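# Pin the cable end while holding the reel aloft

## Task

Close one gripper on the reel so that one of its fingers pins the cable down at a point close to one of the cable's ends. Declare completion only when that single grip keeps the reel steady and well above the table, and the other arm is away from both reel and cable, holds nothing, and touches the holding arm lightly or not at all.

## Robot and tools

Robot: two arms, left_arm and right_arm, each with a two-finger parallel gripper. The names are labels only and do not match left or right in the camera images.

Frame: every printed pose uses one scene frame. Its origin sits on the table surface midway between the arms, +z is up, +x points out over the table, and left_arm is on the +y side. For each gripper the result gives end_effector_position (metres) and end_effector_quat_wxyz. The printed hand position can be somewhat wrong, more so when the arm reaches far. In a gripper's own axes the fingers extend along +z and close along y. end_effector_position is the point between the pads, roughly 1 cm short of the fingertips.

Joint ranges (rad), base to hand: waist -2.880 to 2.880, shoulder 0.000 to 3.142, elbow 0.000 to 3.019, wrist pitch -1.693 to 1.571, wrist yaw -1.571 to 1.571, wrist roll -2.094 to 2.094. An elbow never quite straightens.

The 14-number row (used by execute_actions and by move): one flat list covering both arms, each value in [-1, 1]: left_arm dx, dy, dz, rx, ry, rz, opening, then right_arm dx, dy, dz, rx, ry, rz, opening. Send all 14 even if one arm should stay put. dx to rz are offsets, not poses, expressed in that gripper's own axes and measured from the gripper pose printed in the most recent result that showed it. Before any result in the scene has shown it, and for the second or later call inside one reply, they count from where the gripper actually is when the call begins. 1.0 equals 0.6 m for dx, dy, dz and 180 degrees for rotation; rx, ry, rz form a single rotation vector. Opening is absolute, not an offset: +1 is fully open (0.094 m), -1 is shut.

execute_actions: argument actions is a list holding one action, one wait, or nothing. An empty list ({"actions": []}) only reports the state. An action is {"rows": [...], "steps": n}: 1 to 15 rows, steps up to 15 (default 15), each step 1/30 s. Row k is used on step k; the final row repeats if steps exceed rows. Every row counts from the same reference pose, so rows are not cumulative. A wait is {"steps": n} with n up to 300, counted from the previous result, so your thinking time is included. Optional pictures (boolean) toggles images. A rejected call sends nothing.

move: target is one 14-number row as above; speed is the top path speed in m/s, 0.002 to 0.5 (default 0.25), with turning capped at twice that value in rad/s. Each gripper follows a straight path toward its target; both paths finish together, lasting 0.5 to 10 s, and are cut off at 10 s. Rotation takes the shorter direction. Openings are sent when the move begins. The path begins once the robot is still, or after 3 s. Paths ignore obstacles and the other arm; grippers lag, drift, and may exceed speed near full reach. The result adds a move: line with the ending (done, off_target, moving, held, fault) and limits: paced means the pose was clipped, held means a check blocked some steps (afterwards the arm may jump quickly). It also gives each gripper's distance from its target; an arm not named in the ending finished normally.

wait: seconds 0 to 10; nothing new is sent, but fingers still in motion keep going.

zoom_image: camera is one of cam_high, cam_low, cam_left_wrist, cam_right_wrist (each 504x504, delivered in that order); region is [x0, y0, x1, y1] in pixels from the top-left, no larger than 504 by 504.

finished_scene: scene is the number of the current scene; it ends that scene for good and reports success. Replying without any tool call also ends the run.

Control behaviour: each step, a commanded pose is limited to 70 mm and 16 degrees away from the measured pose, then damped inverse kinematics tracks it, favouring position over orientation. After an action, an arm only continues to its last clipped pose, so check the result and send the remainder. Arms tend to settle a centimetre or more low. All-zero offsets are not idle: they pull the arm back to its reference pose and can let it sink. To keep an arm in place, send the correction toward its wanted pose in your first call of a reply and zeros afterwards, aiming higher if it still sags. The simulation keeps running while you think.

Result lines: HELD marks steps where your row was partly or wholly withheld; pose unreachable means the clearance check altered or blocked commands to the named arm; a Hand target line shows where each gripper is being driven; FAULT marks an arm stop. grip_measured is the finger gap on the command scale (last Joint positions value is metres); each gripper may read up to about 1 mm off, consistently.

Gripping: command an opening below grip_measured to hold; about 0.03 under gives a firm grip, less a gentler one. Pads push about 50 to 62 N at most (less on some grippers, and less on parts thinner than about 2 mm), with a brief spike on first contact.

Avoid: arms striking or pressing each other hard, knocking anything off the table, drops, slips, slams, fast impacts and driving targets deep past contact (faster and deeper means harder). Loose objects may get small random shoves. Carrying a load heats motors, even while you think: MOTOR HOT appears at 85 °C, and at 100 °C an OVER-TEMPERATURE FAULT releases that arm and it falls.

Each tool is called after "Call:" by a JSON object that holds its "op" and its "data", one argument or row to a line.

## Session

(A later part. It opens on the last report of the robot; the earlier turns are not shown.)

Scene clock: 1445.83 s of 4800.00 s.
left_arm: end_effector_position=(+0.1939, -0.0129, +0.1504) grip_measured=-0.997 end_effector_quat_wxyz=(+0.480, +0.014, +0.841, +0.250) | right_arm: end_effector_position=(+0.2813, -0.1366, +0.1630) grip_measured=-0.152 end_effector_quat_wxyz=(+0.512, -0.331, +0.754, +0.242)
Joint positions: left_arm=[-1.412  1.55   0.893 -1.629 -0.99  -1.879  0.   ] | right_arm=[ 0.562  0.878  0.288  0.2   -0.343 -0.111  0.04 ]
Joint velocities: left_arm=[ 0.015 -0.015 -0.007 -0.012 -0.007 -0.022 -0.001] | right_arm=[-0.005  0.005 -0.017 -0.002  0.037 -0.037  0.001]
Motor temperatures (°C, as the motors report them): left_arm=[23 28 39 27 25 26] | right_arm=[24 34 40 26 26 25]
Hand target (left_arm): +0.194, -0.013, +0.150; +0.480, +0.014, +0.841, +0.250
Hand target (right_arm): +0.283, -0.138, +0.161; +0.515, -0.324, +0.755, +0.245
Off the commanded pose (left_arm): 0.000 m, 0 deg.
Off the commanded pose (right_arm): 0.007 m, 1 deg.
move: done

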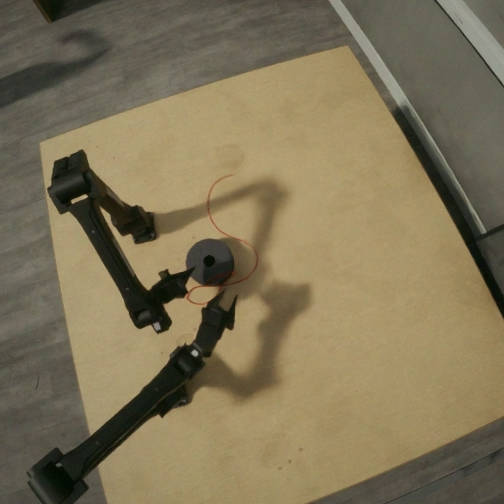

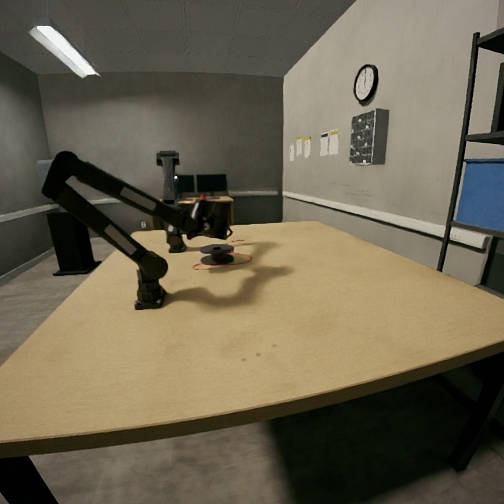

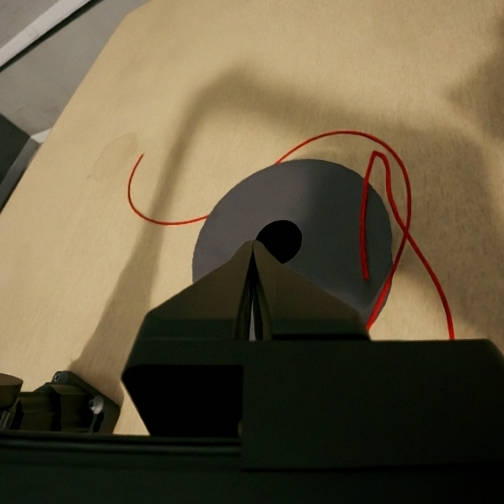

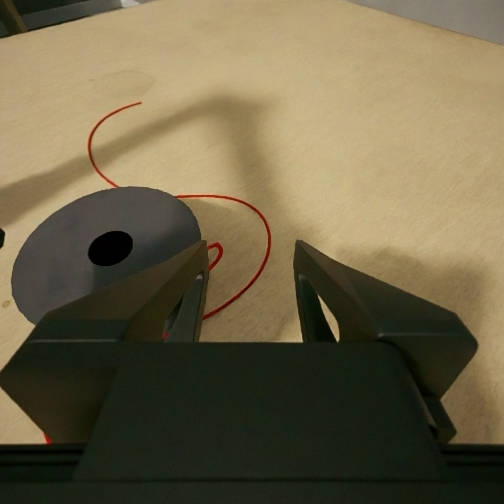

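Call:
{"op": "move", "data": {
  "target": [0,0,0,0,0,0,-1, 0,0,0,0,-0.117,0,-0.15],
  "speed": 0.2
}}

Call:
{"op": "move", "data": {
  "target": [0,0,0,0,0,0,-1, 0,0,0,-0.283,0,0,-0.15],
  "speed": 0.2
}}

Call:
{"op": "move", "data": {
  "target": [0,0,0,0,0,0,-1, 0,0,0,0,0,0.5,-0.15],
  "speed": 0.2
}}

Scene clock: 1456.60 s of 4800.00 s.
left_arm: end_effector_position=(+0.1939, -0.0129, +0.1504) grip_measured=-0.997 end_effector_quat_wxyz=(+0.480, +0.014, +0.841, +0.250) | right_arm: end_effector_position=(+0.2827, -0.1331, +0.1641) grip_measured=-0.152 end_effector_quat_wxyz=(+0.638, -0.289, +0.650, +0.295)
Joint positions: left_arm=[-1.412  1.55   0.893 -1.629 -0.99  -1.879  0.   ] | right_arm=[ 0.557  1.264  0.137  1.116 -0.369  0.011  0.04 ]
Joint velocities: left_arm=[-0.005 -0.015 -0.002 -0.002 -0.007 -0.022 -0.001] | right_arm=[-0.005 -0.015 -0.007 -0.007  0.051 -0.022 -0.001]
Motor temperatures (°C, as the motors report them): left_arm=[23 28 38 27 25 26] | right_arm=[24 33 40 26 26 25]
Hand target (left_arm): +0.194, -0.013, +0.150; +0.480, +0.014, +0.841, +0.250
Hand target (right_arm): +0.282, -0.136, +0.165; +0.641, -0.282, +0.648, +0.298
Off the commanded pose (left_arm): 0.000 m, 0 deg.
Off the commanded pose (right_arm): 0.004 m, 1 deg.
After step 180, 3.30 s passed at rest.
move: done

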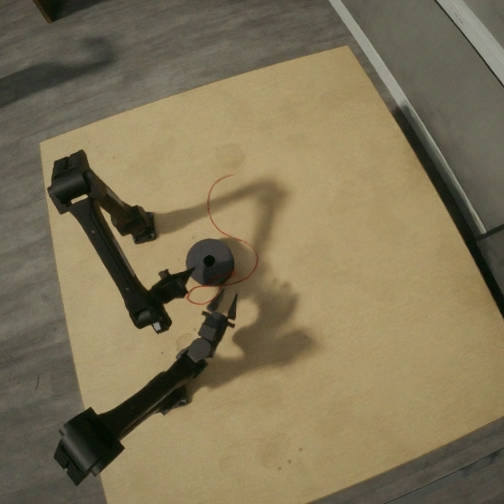

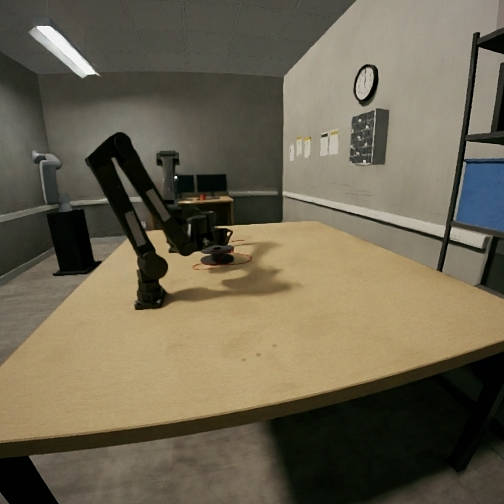

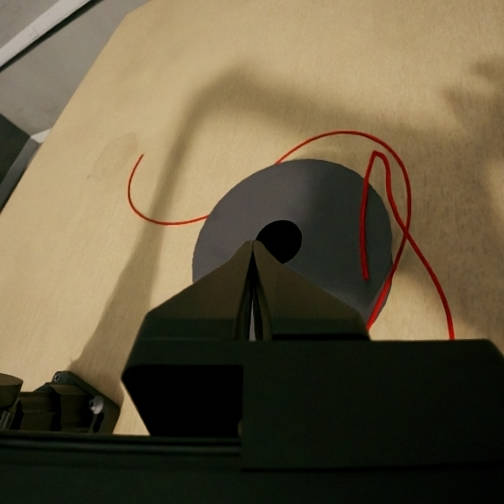

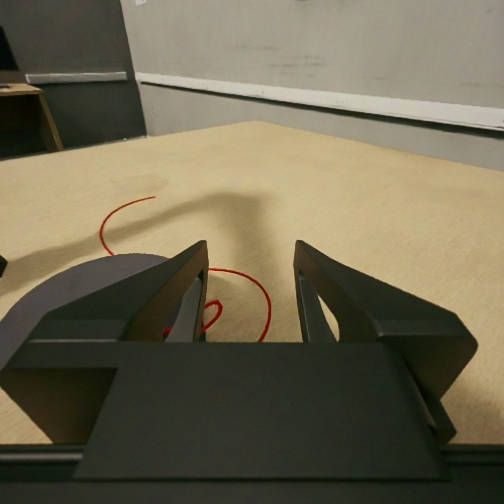

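Scene clock: 1459.17 s of 4800.00 s.
left_arm: end_effector_position=(+0.1939, -0.0129, +0.1504) grip_measured=-0.997 end_effector_quat_wxyz=(+0.480, +0.014, +0.841, +0.250) | right_arm: end_effector_position=(+0.2703, -0.1319, +0.1662) grip_measured=-0.152 end_effector_quat_wxyz=(-0.448, +0.535, -0.463, -0.547)
Joint positions: left_arm=[-1.412  1.55   0.893 -1.629 -0.99  -1.879  0.   ] | right_arm=[ 0.258  1.553  0.429  1.132 -1.56   0.036  0.04 ]
Joint velocities: left_arm=[ 0.015 -0.005 -0.012 -0.007  0.066  0.007  0.001] | right_arm=[-0.005 -0.015 -0.012  0.002 -0.066  0.051 -0.001]
Motor temperatures (°C, as the motors report them): left_arm=[23 28 38 27 25 26] | right_arm=[24 33 40 26 26 25]
Hand target (left_arm): +0.194, -0.013, +0.150; +0.480, +0.014, +0.841, +0.250
Hand target (right_arm): +0.282, -0.132, +0.169; -0.451, +0.536, -0.462, -0.545
Off the commanded pose (left_arm): 0.000 m, 0 deg.
Off the commanded pose (right_arm): 0.013 m, 1 deg.
move: off_target (right_arm)

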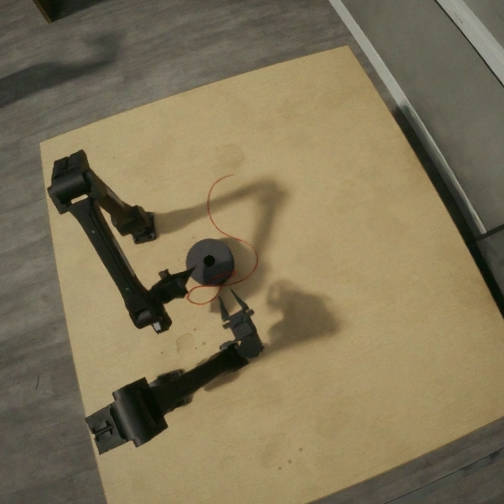

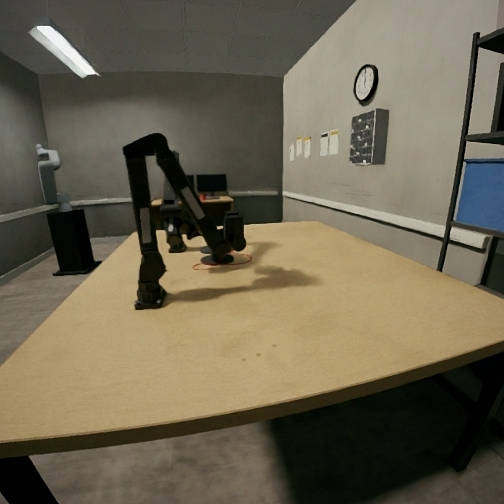

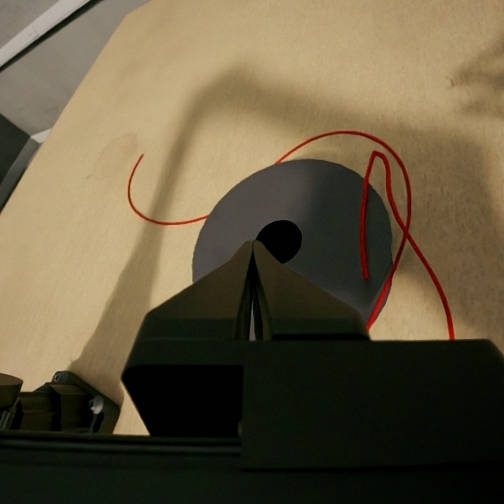

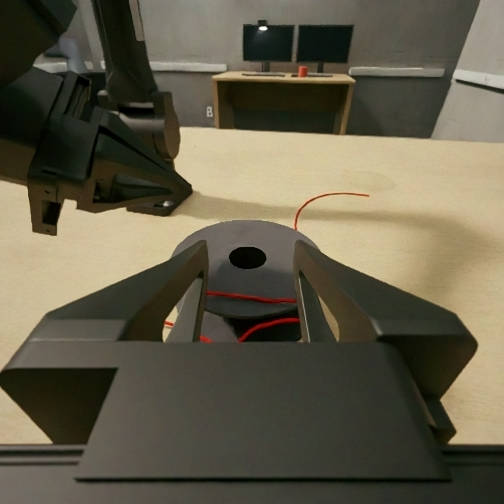

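Scene clock: 1463.70 s of 4800.00 s.
left_arm: end_effector_position=(+0.1939, -0.0129, +0.1504) grip_measured=-0.997 end_effector_quat_wxyz=(+0.480, +0.014, +0.841, +0.250) | right_arm: end_effector_position=(+0.2568, -0.1344, +0.1539) grip_measured=-0.152 end_effector_quat_wxyz=(-0.079, -0.043, +0.708, +0.701)
Joint positions: left_arm=[-1.412  1.55   0.893 -1.629 -0.99  -1.879  0.   ] | right_arm=[ 0.258  1.438  0.439  0.45  -1.56   1.072  0.04 ]
Joint velocities: left_arm=[ 0.005 -0.005 -0.017  0.002  0.007  0.007  0.001] | right_arm=[-0.015  0.005  0.002 -0.002  0.007  0.051 -0.   ]
Motor temperatures (°C, as the motors report them): left_arm=[23 28 38 27 25 26] | right_arm=[24 33 40 26 26 25]
Hand target (left_arm): +0.194, -0.013, +0.150; +0.480, +0.014, +0.841, +0.250
Hand target (right_arm): +0.269, -0.132, +0.166; -0.071, -0.052, +0.707, +0.702
Off the commanded pose (left_arm): 0.000 m, 0 deg.
Off the commanded pose (right_arm): 0.018 m, 1 deg.
move: off_target (right_arm)

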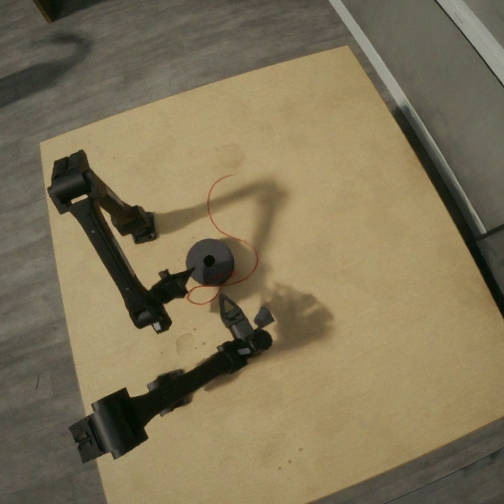

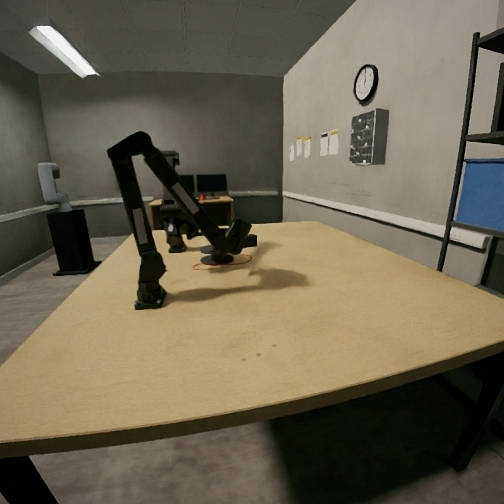

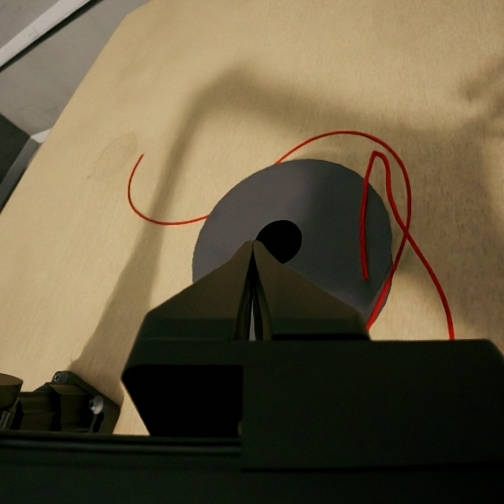

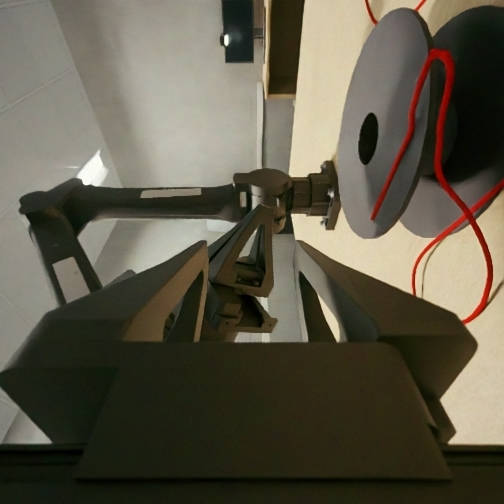

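Call:
{"op": "move", "data": {
  "target": [0,0,0,0,0,0,-1, -0.045,-0.16,0.03,0,-0.083,0,-0.15],
  "speed": 0.08
}}

Scene clock: 1483.33 s of 4800.00 s.
left_arm: end_effector_position=(+0.1939, -0.0129, +0.1504) grip_measured=-0.997 end_effector_quat_wxyz=(+0.480, +0.014, +0.841, +0.250) | right_arm: end_effector_position=(+0.2805, -0.1153, +0.0590) grip_measured=-0.152 end_effector_quat_wxyz=(+0.017, +0.046, +0.715, +0.697)
Joint positions: left_arm=[-1.412  1.55   0.893 -1.629 -0.99  -1.879  0.   ] | right_arm=[ 0.329  1.976  0.364  1.528 -1.227  1.533  0.04 ]
Joint velocities: left_arm=[-0.005 -0.015  0.022 -0.002 -0.022 -0.022 -0.   ] | right_arm=[ 0.015 -0.005 -0.017  0.007 -0.022  0.037  0.   ]
Motor temperatures (°C, as the motors report them): left_arm=[23 28 38 27 25 26] | right_arm=[24 33 40 26 26 25]
Hand target (left_arm): +0.194, -0.013, +0.150; +0.480, +0.014, +0.841, +0.250
Hand target (right_arm): +0.279, -0.113, +0.058; +0.014, +0.048, +0.714, +0.699
Off the commanded pose (left_arm): 0.000 m, 0 deg.
Off the commanded pose (right_arm): 0.006 m, 1 deg.
joint sent to its limit (right arm) — the command would take joint 4 (wrist pitch) past its upper limit, so that joint was sent only as far as its limit.
After step 180, 11.70 s passed at rest.
move: done

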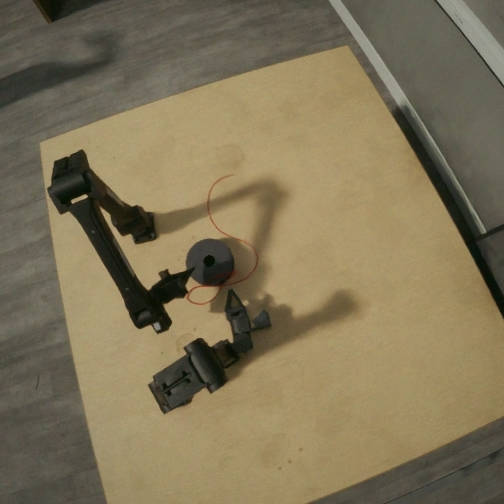

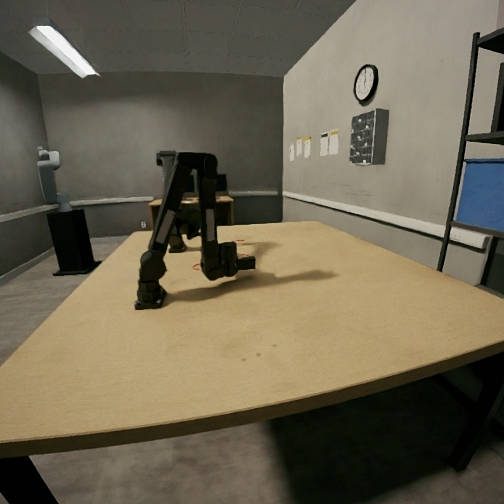

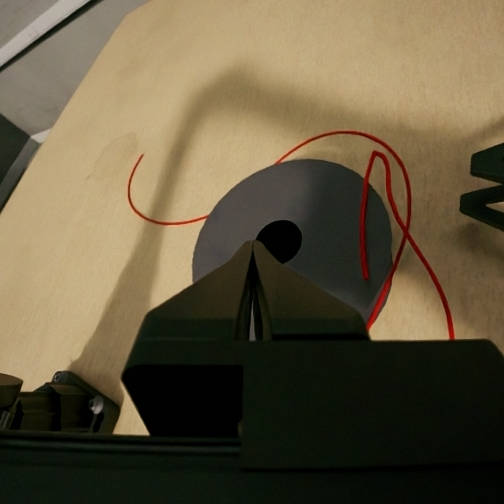

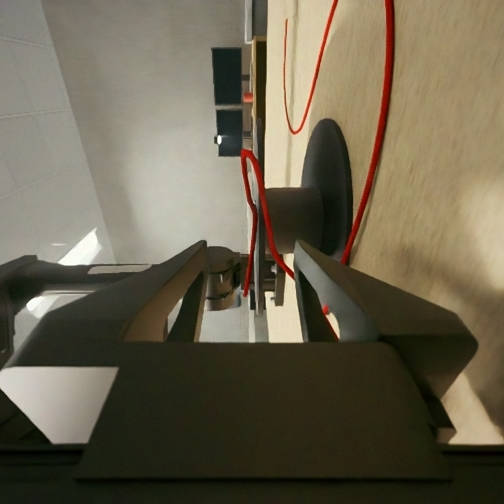

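Call:
{"op": "move", "data": {
  "target": [0,0,0,0,0,0,-1, 0,0.003,0.125,0,0,0,-0.15],
  "speed": 0.04
}}

Scene clock: 1499.37 s of 4800.00 s.
left_arm: end_effector_position=(+0.1939, -0.0129, +0.1504) grip_measured=-0.997 end_effector_quat_wxyz=(+0.480, +0.014, +0.841, +0.250) | right_arm: end_effector_position=(+0.2838, -0.0460, +0.0607) grip_measured=-0.152 end_effector_quat_wxyz=(+0.026, +0.037, +0.716, +0.696)
Joint positions: left_arm=[-1.412  1.55   0.893 -1.629 -0.99  -1.879  0.   ] | right_arm=[ 0.539  1.976  0.435  1.485 -1.017  1.538  0.04 ]
Joint velocities: left_arm=[-0.015 -0.005 -0.007 -0.002  0.037 -0.066 -0.   ] | right_arm=[-0.005 -0.005 -0.002 -0.002 -0.022 -0.022  0.   ]
Motor temperatures (°C, as the motors report them): left_arm=[23 28 38 27 25 26] | right_arm=[24 33 37 26 26 25]
Hand target (left_arm): +0.194, -0.013, +0.150; +0.480, +0.014, +0.841, +0.250
Hand target (right_arm): +0.288, -0.042, +0.058; +0.018, +0.045, +0.718, +0.694
Off the commanded pose (left_arm): 0.000 m, 0 deg.
Off the commanded pose (right_arm): 0.007 m, 1 deg.
After step 180, 7.87 s passed at rest.
move: done

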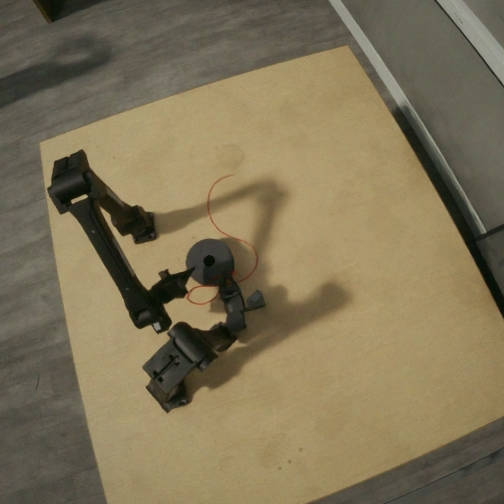

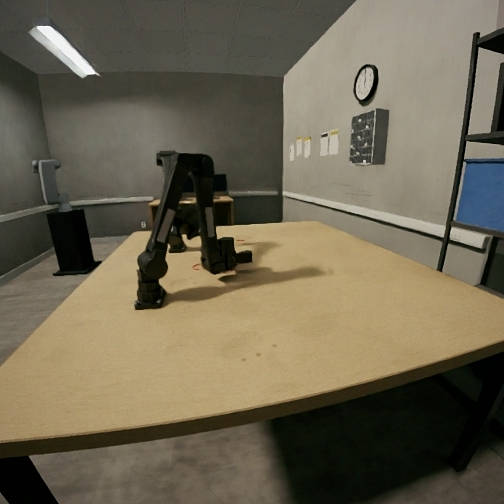

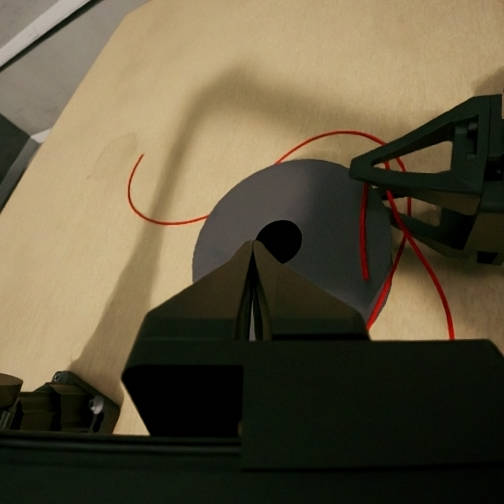

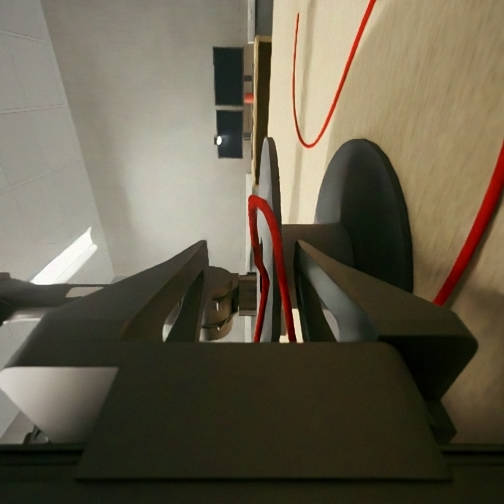

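Call:
{"op": "move", "data": {
  "target": [0,0,0,0,0,0,-1, 0.08,0.003,0,0,0,0,-0.15],
  "speed": 0.04
}}

Scene clock: 1507.07 s of 4800.00 s.
left_arm: end_effector_position=(+0.1939, -0.0129, +0.1504) grip_measured=-0.997 end_effector_quat_wxyz=(+0.480, +0.014, +0.841, +0.250) | right_arm: end_effector_position=(+0.2387, -0.0429, +0.0551) grip_measured=-0.152 end_effector_quat_wxyz=(+0.014, +0.050, +0.726, +0.686)
Joint positions: left_arm=[-1.412  1.55   0.893 -1.629 -0.99  -1.879  0.   ] | right_arm=[ 0.621  1.964  0.335  1.528 -0.935  1.538  0.04 ]
Joint velocities: left_arm=[-0.005 -0.005  0.002  0.002 -0.081 -0.125  0.001] | right_arm=[ 0.005  0.005 -0.007 -0.012 -0.022 -0.007 -0.   ]
Motor temperatures (°C, as the motors report them): left_arm=[23 28 38 27 25 26] | right_arm=[24 33 36 26 25 25]
Hand target (left_arm): +0.194, -0.013, +0.150; +0.480, +0.014, +0.841, +0.250
Hand target (right_arm): +0.236, -0.042, +0.062; +0.026, +0.036, +0.721, +0.691
Off the commanded pose (left_arm): 0.000 m, 0 deg.
Off the commanded pose (right_arm): 0.009 m, 3 deg.
joint sent to its limit (right arm) — the command would take joint 4 (wrist pitch) past its upper limit, so that joint was sent only as far as its limit.
After step 180, 0.20 s passed at rest.
move: off_target (right_arm)

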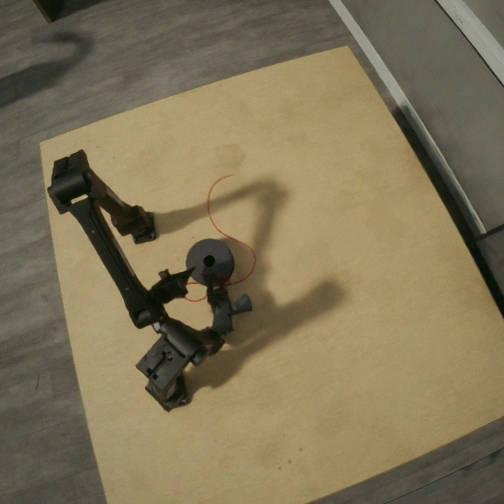

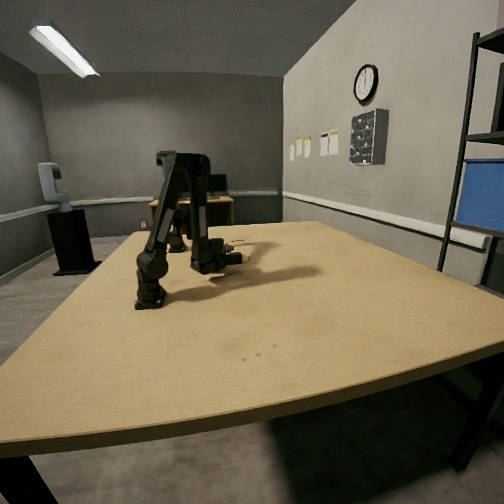

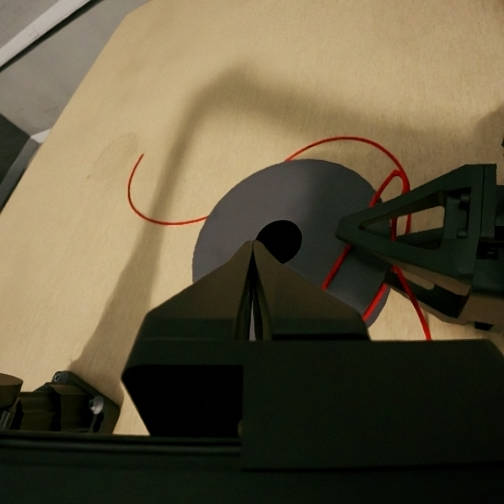

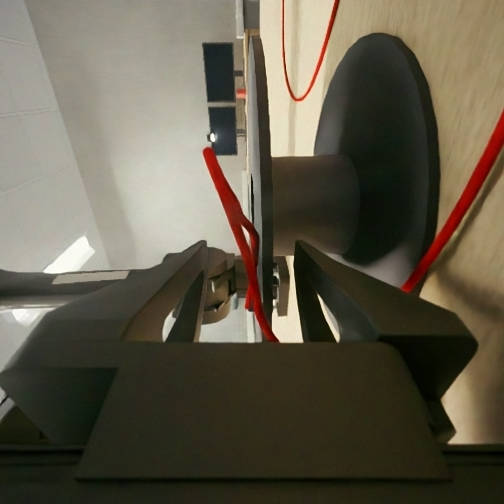

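Call:
{"op": "execute_actions", "data": {
  "actions": [
    {"rows": [[0,0,0,0,0,0,-1, 0,0,0,0,0,0,-1]], "steps": 15}
  ]
}}

Scene clock: 1513.17 s of 4800.00 s.
left_arm: end_effector_position=(+0.1939, -0.0129, +0.1504) grip_measured=-0.997 end_effector_quat_wxyz=(+0.480, +0.014, +0.841, +0.250) | right_arm: end_effector_position=(+0.2390, -0.0427, +0.0561) grip_measured=-0.880 end_effector_quat_wxyz=(+0.015, +0.048, +0.726, +0.686)
Joint positions: left_arm=[-1.412  1.55   0.893 -1.629 -0.99  -1.879  0.   ] | right_arm=[ 0.621  1.962  0.336  1.529 -0.934  1.537  0.006]
Joint velocities: left_arm=[ 0.005 -0.015 -0.002  0.002 -0.037 -0.007 -0.001] | right_arm=[-0.005  0.005  0.002  0.007  0.037  0.007  0.001]
Motor temperatures (°C, as the motors report them): left_arm=[23 28 38 27 25 26] | right_arm=[24 33 36 26 25 25]
Hand target (left_arm): +0.194, -0.013, +0.150; +0.480, +0.014, +0.841, +0.250
Hand target (right_arm): +0.239, -0.043, +0.055; +0.014, +0.050, +0.726, +0.686
Off the commanded pose (left_arm): 0.000 m, 0 deg.
Off the commanded pose (right_arm): 0.001 m, 0 deg.
Steps of this call (steps 1 to 168: nothing new was sent; steps 169 to 183: all 15 steps of this action). Readings (end_effector_position):
169: left_arm (+0.1939, -0.0129, +0.1504) | right_arm (+0.2387, -0.0429, +0.0551)
170: left_arm (+0.1939, -0.0129, +0.1504) | right_arm (+0.2387, -0.0429, +0.0551)
172: left_arm (+0.1939, -0.0129, +0.1504) | right_arm (+0.2390, -0.0428, +0.0557)
176: left_arm (+0.1939, -0.0129, +0.1504) | right_arm (+0.2390, -0.0427, +0.0561)
183: the state above

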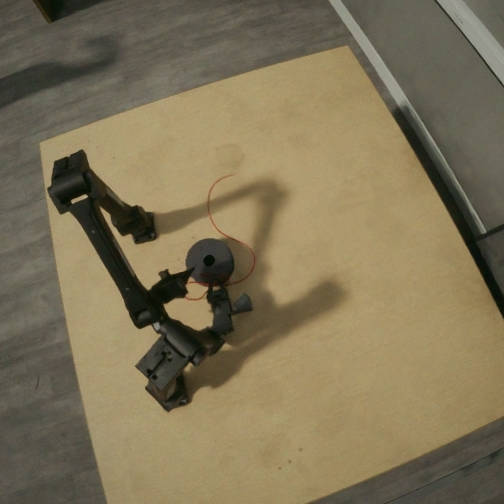

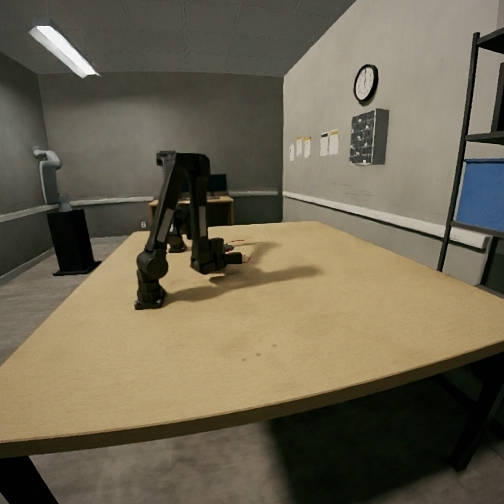

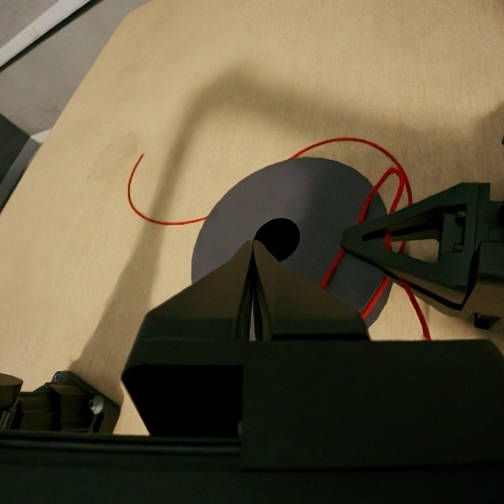

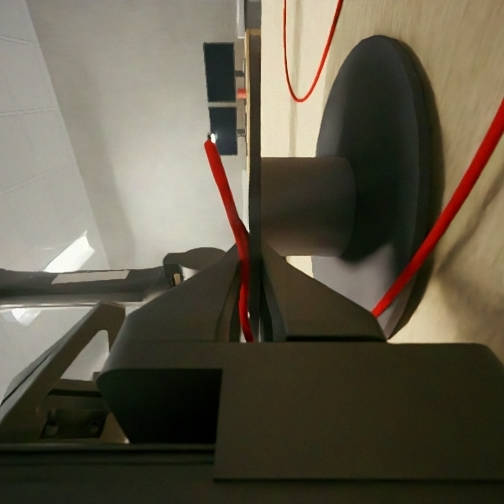

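Call:
{"op": "move", "data": {
  "target": [0,0.25,0,0,0,0,-1, 0,0.42,0,0,0,0,-1],
  "speed": 0.07
}}

Scene clock: 1523.40 s of 4800.00 s.
left_arm: end_effector_position=(+0.1658, +0.1150, +0.2153) grip_measured=-0.997 end_effector_quat_wxyz=(+0.428, +0.055, +0.894, +0.118) | right_arm: end_effector_position=(+0.2359, -0.0429, +0.2590) grip_measured=-0.880 end_effector_quat_wxyz=(-0.006, +0.074, +0.741, +0.668)
Joint positions: left_arm=[-1.486  0.808  0.648 -1.695 -0.888 -1.603  0.   ] | right_arm=[ 0.628  1.012  0.471  0.363 -0.92   1.537  0.006]
Joint velocities: left_arm=[-0.005 -0.015  0.007 -0.002 -0.037 -0.007  0.   ] | right_arm=[-0.005 -0.005 -0.012  0.017 -0.066 -0.051  0.   ]
Motor temperatures (°C, as the motors report them): left_arm=[23 28 38 27 24 26] | right_arm=[24 33 37 26 25 25]
Hand target (left_arm): +0.164, +0.118, +0.212; +0.426, +0.066, +0.894, +0.125
Hand target (right_arm): +0.245, -0.034, +0.303; +0.016, +0.049, +0.725, +0.686
Off the commanded pose (left_arm): 0.006 m, 18 deg; orientation clipped at the last step of the last action.
Off the commanded pose (right_arm): 0.053 m, 5 deg.
joint sent to its limit (left arm) — the command would take joint 4 (wrist pitch) past its lower limit, so that joint was sent only as far as its limit.
After step 180, 0.20 s passed at rest.
move: off_target (left_arm, right_arm); limits=paced

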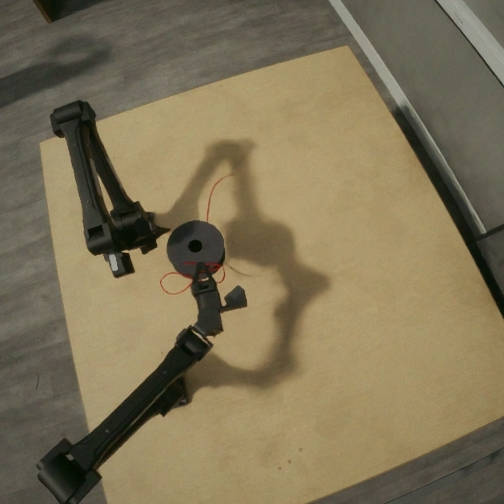

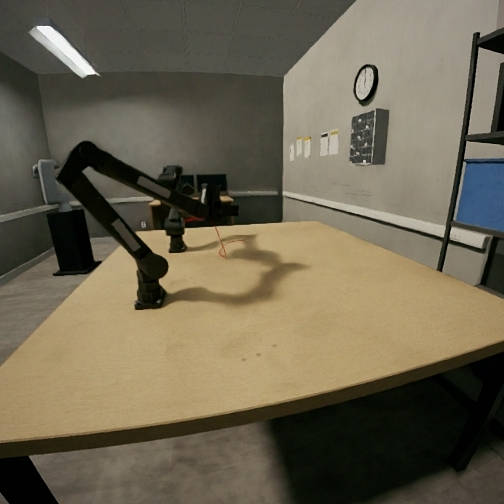

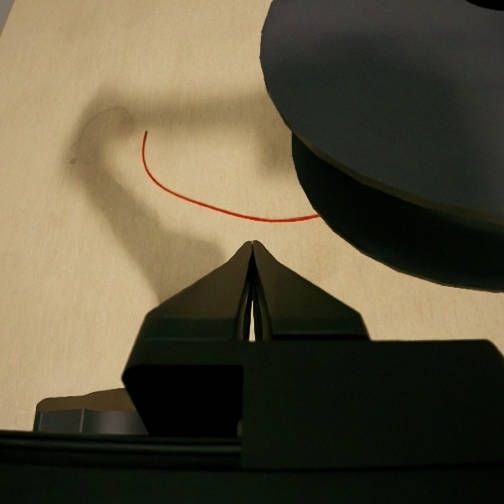

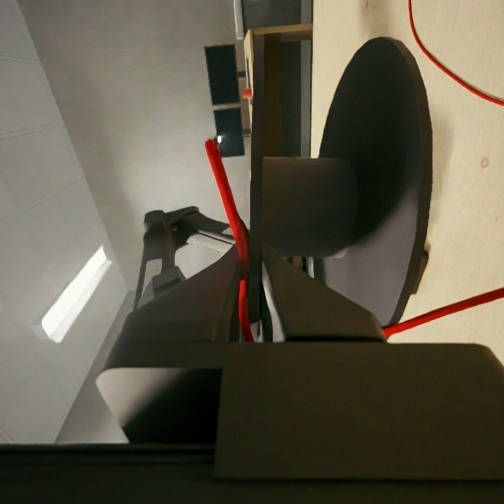

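Call:
{"op": "move", "data": {
  "target": [0,0,0,0,0,0,-1, -0.12,0.06,-0.1,0,0,0,-1],
  "speed": 0.07
}}

Scene clock: 1530.23 s of 4800.00 s.
left_arm: end_effector_position=(+0.1658, +0.1150, +0.2153) grip_measured=-0.997 end_effector_quat_wxyz=(+0.428, +0.056, +0.894, +0.118) | right_arm: end_effector_position=(+0.2877, -0.1108, +0.2614) grip_measured=-0.880 end_effector_quat_wxyz=(-0.031, +0.102, +0.741, +0.663)
Joint positions: left_arm=[-1.486  0.808  0.648 -1.695 -0.888 -1.599  0.   ] | right_arm=[ 0.342  1.065  0.55   0.181 -1.196  1.442  0.006]
Joint velocities: left_arm=[-0.005 -0.015  0.007  0.012 -0.007  0.037 -0.   ] | right_arm=[-0.005 -0.005 -0.002 -0.017 -0.022 -0.037 -0.001]
Motor temperatures (°C, as the motors report them): left_arm=[23 27 38 27 24 26] | right_arm=[24 33 41 26 25 25]
Hand target (left_arm): +0.166, +0.115, +0.215; +0.428, +0.055, +0.894, +0.118
Hand target (right_arm): +0.303, -0.108, +0.295; -0.008, +0.076, +0.736, +0.672
Off the commanded pose (left_arm): 0.000 m, 0 deg.
Off the commanded pose (right_arm): 0.037 m, 4 deg.
move: off_target (right_arm)

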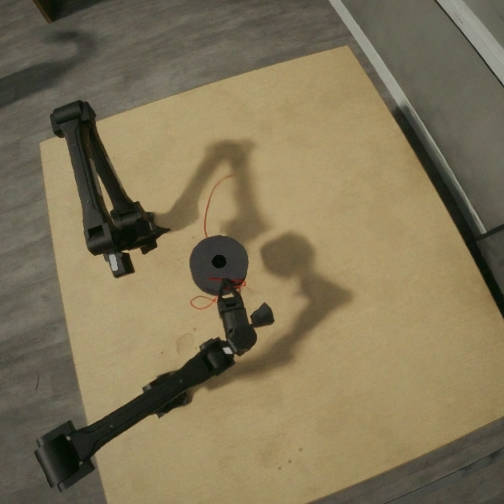

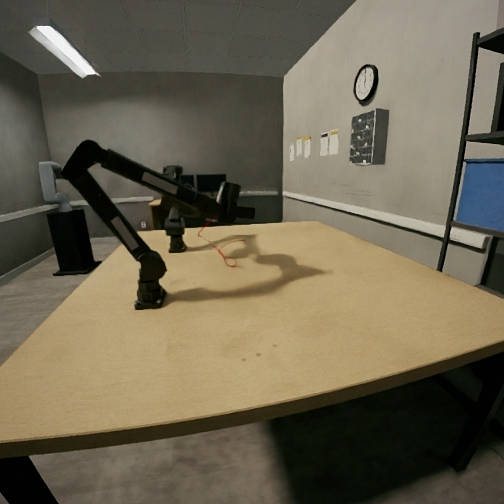

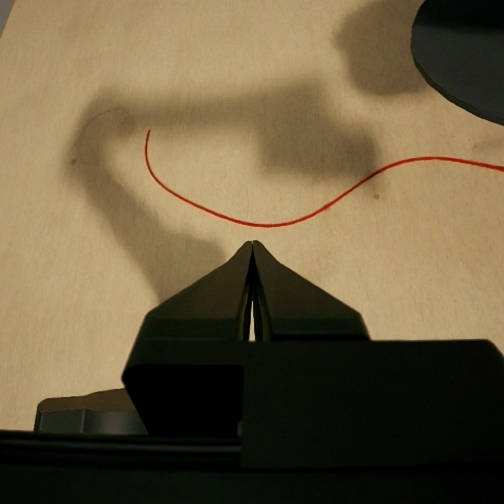

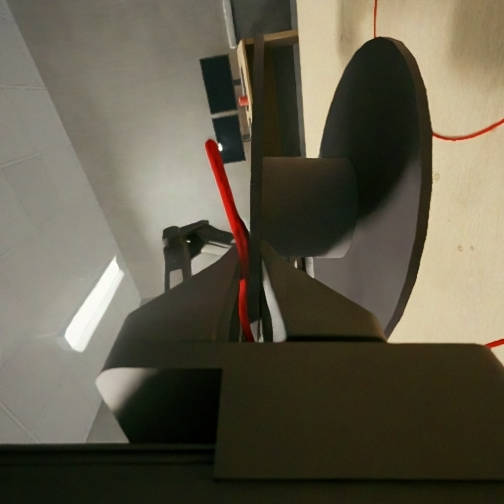

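The reel is held high and steady with the cable end trapped under the right finger, and the left arm is clear with its gripper empty.

Call:
{"op": "finished_scene", "data": {
  "scene": 2
}}

The scene is finished: the task was done.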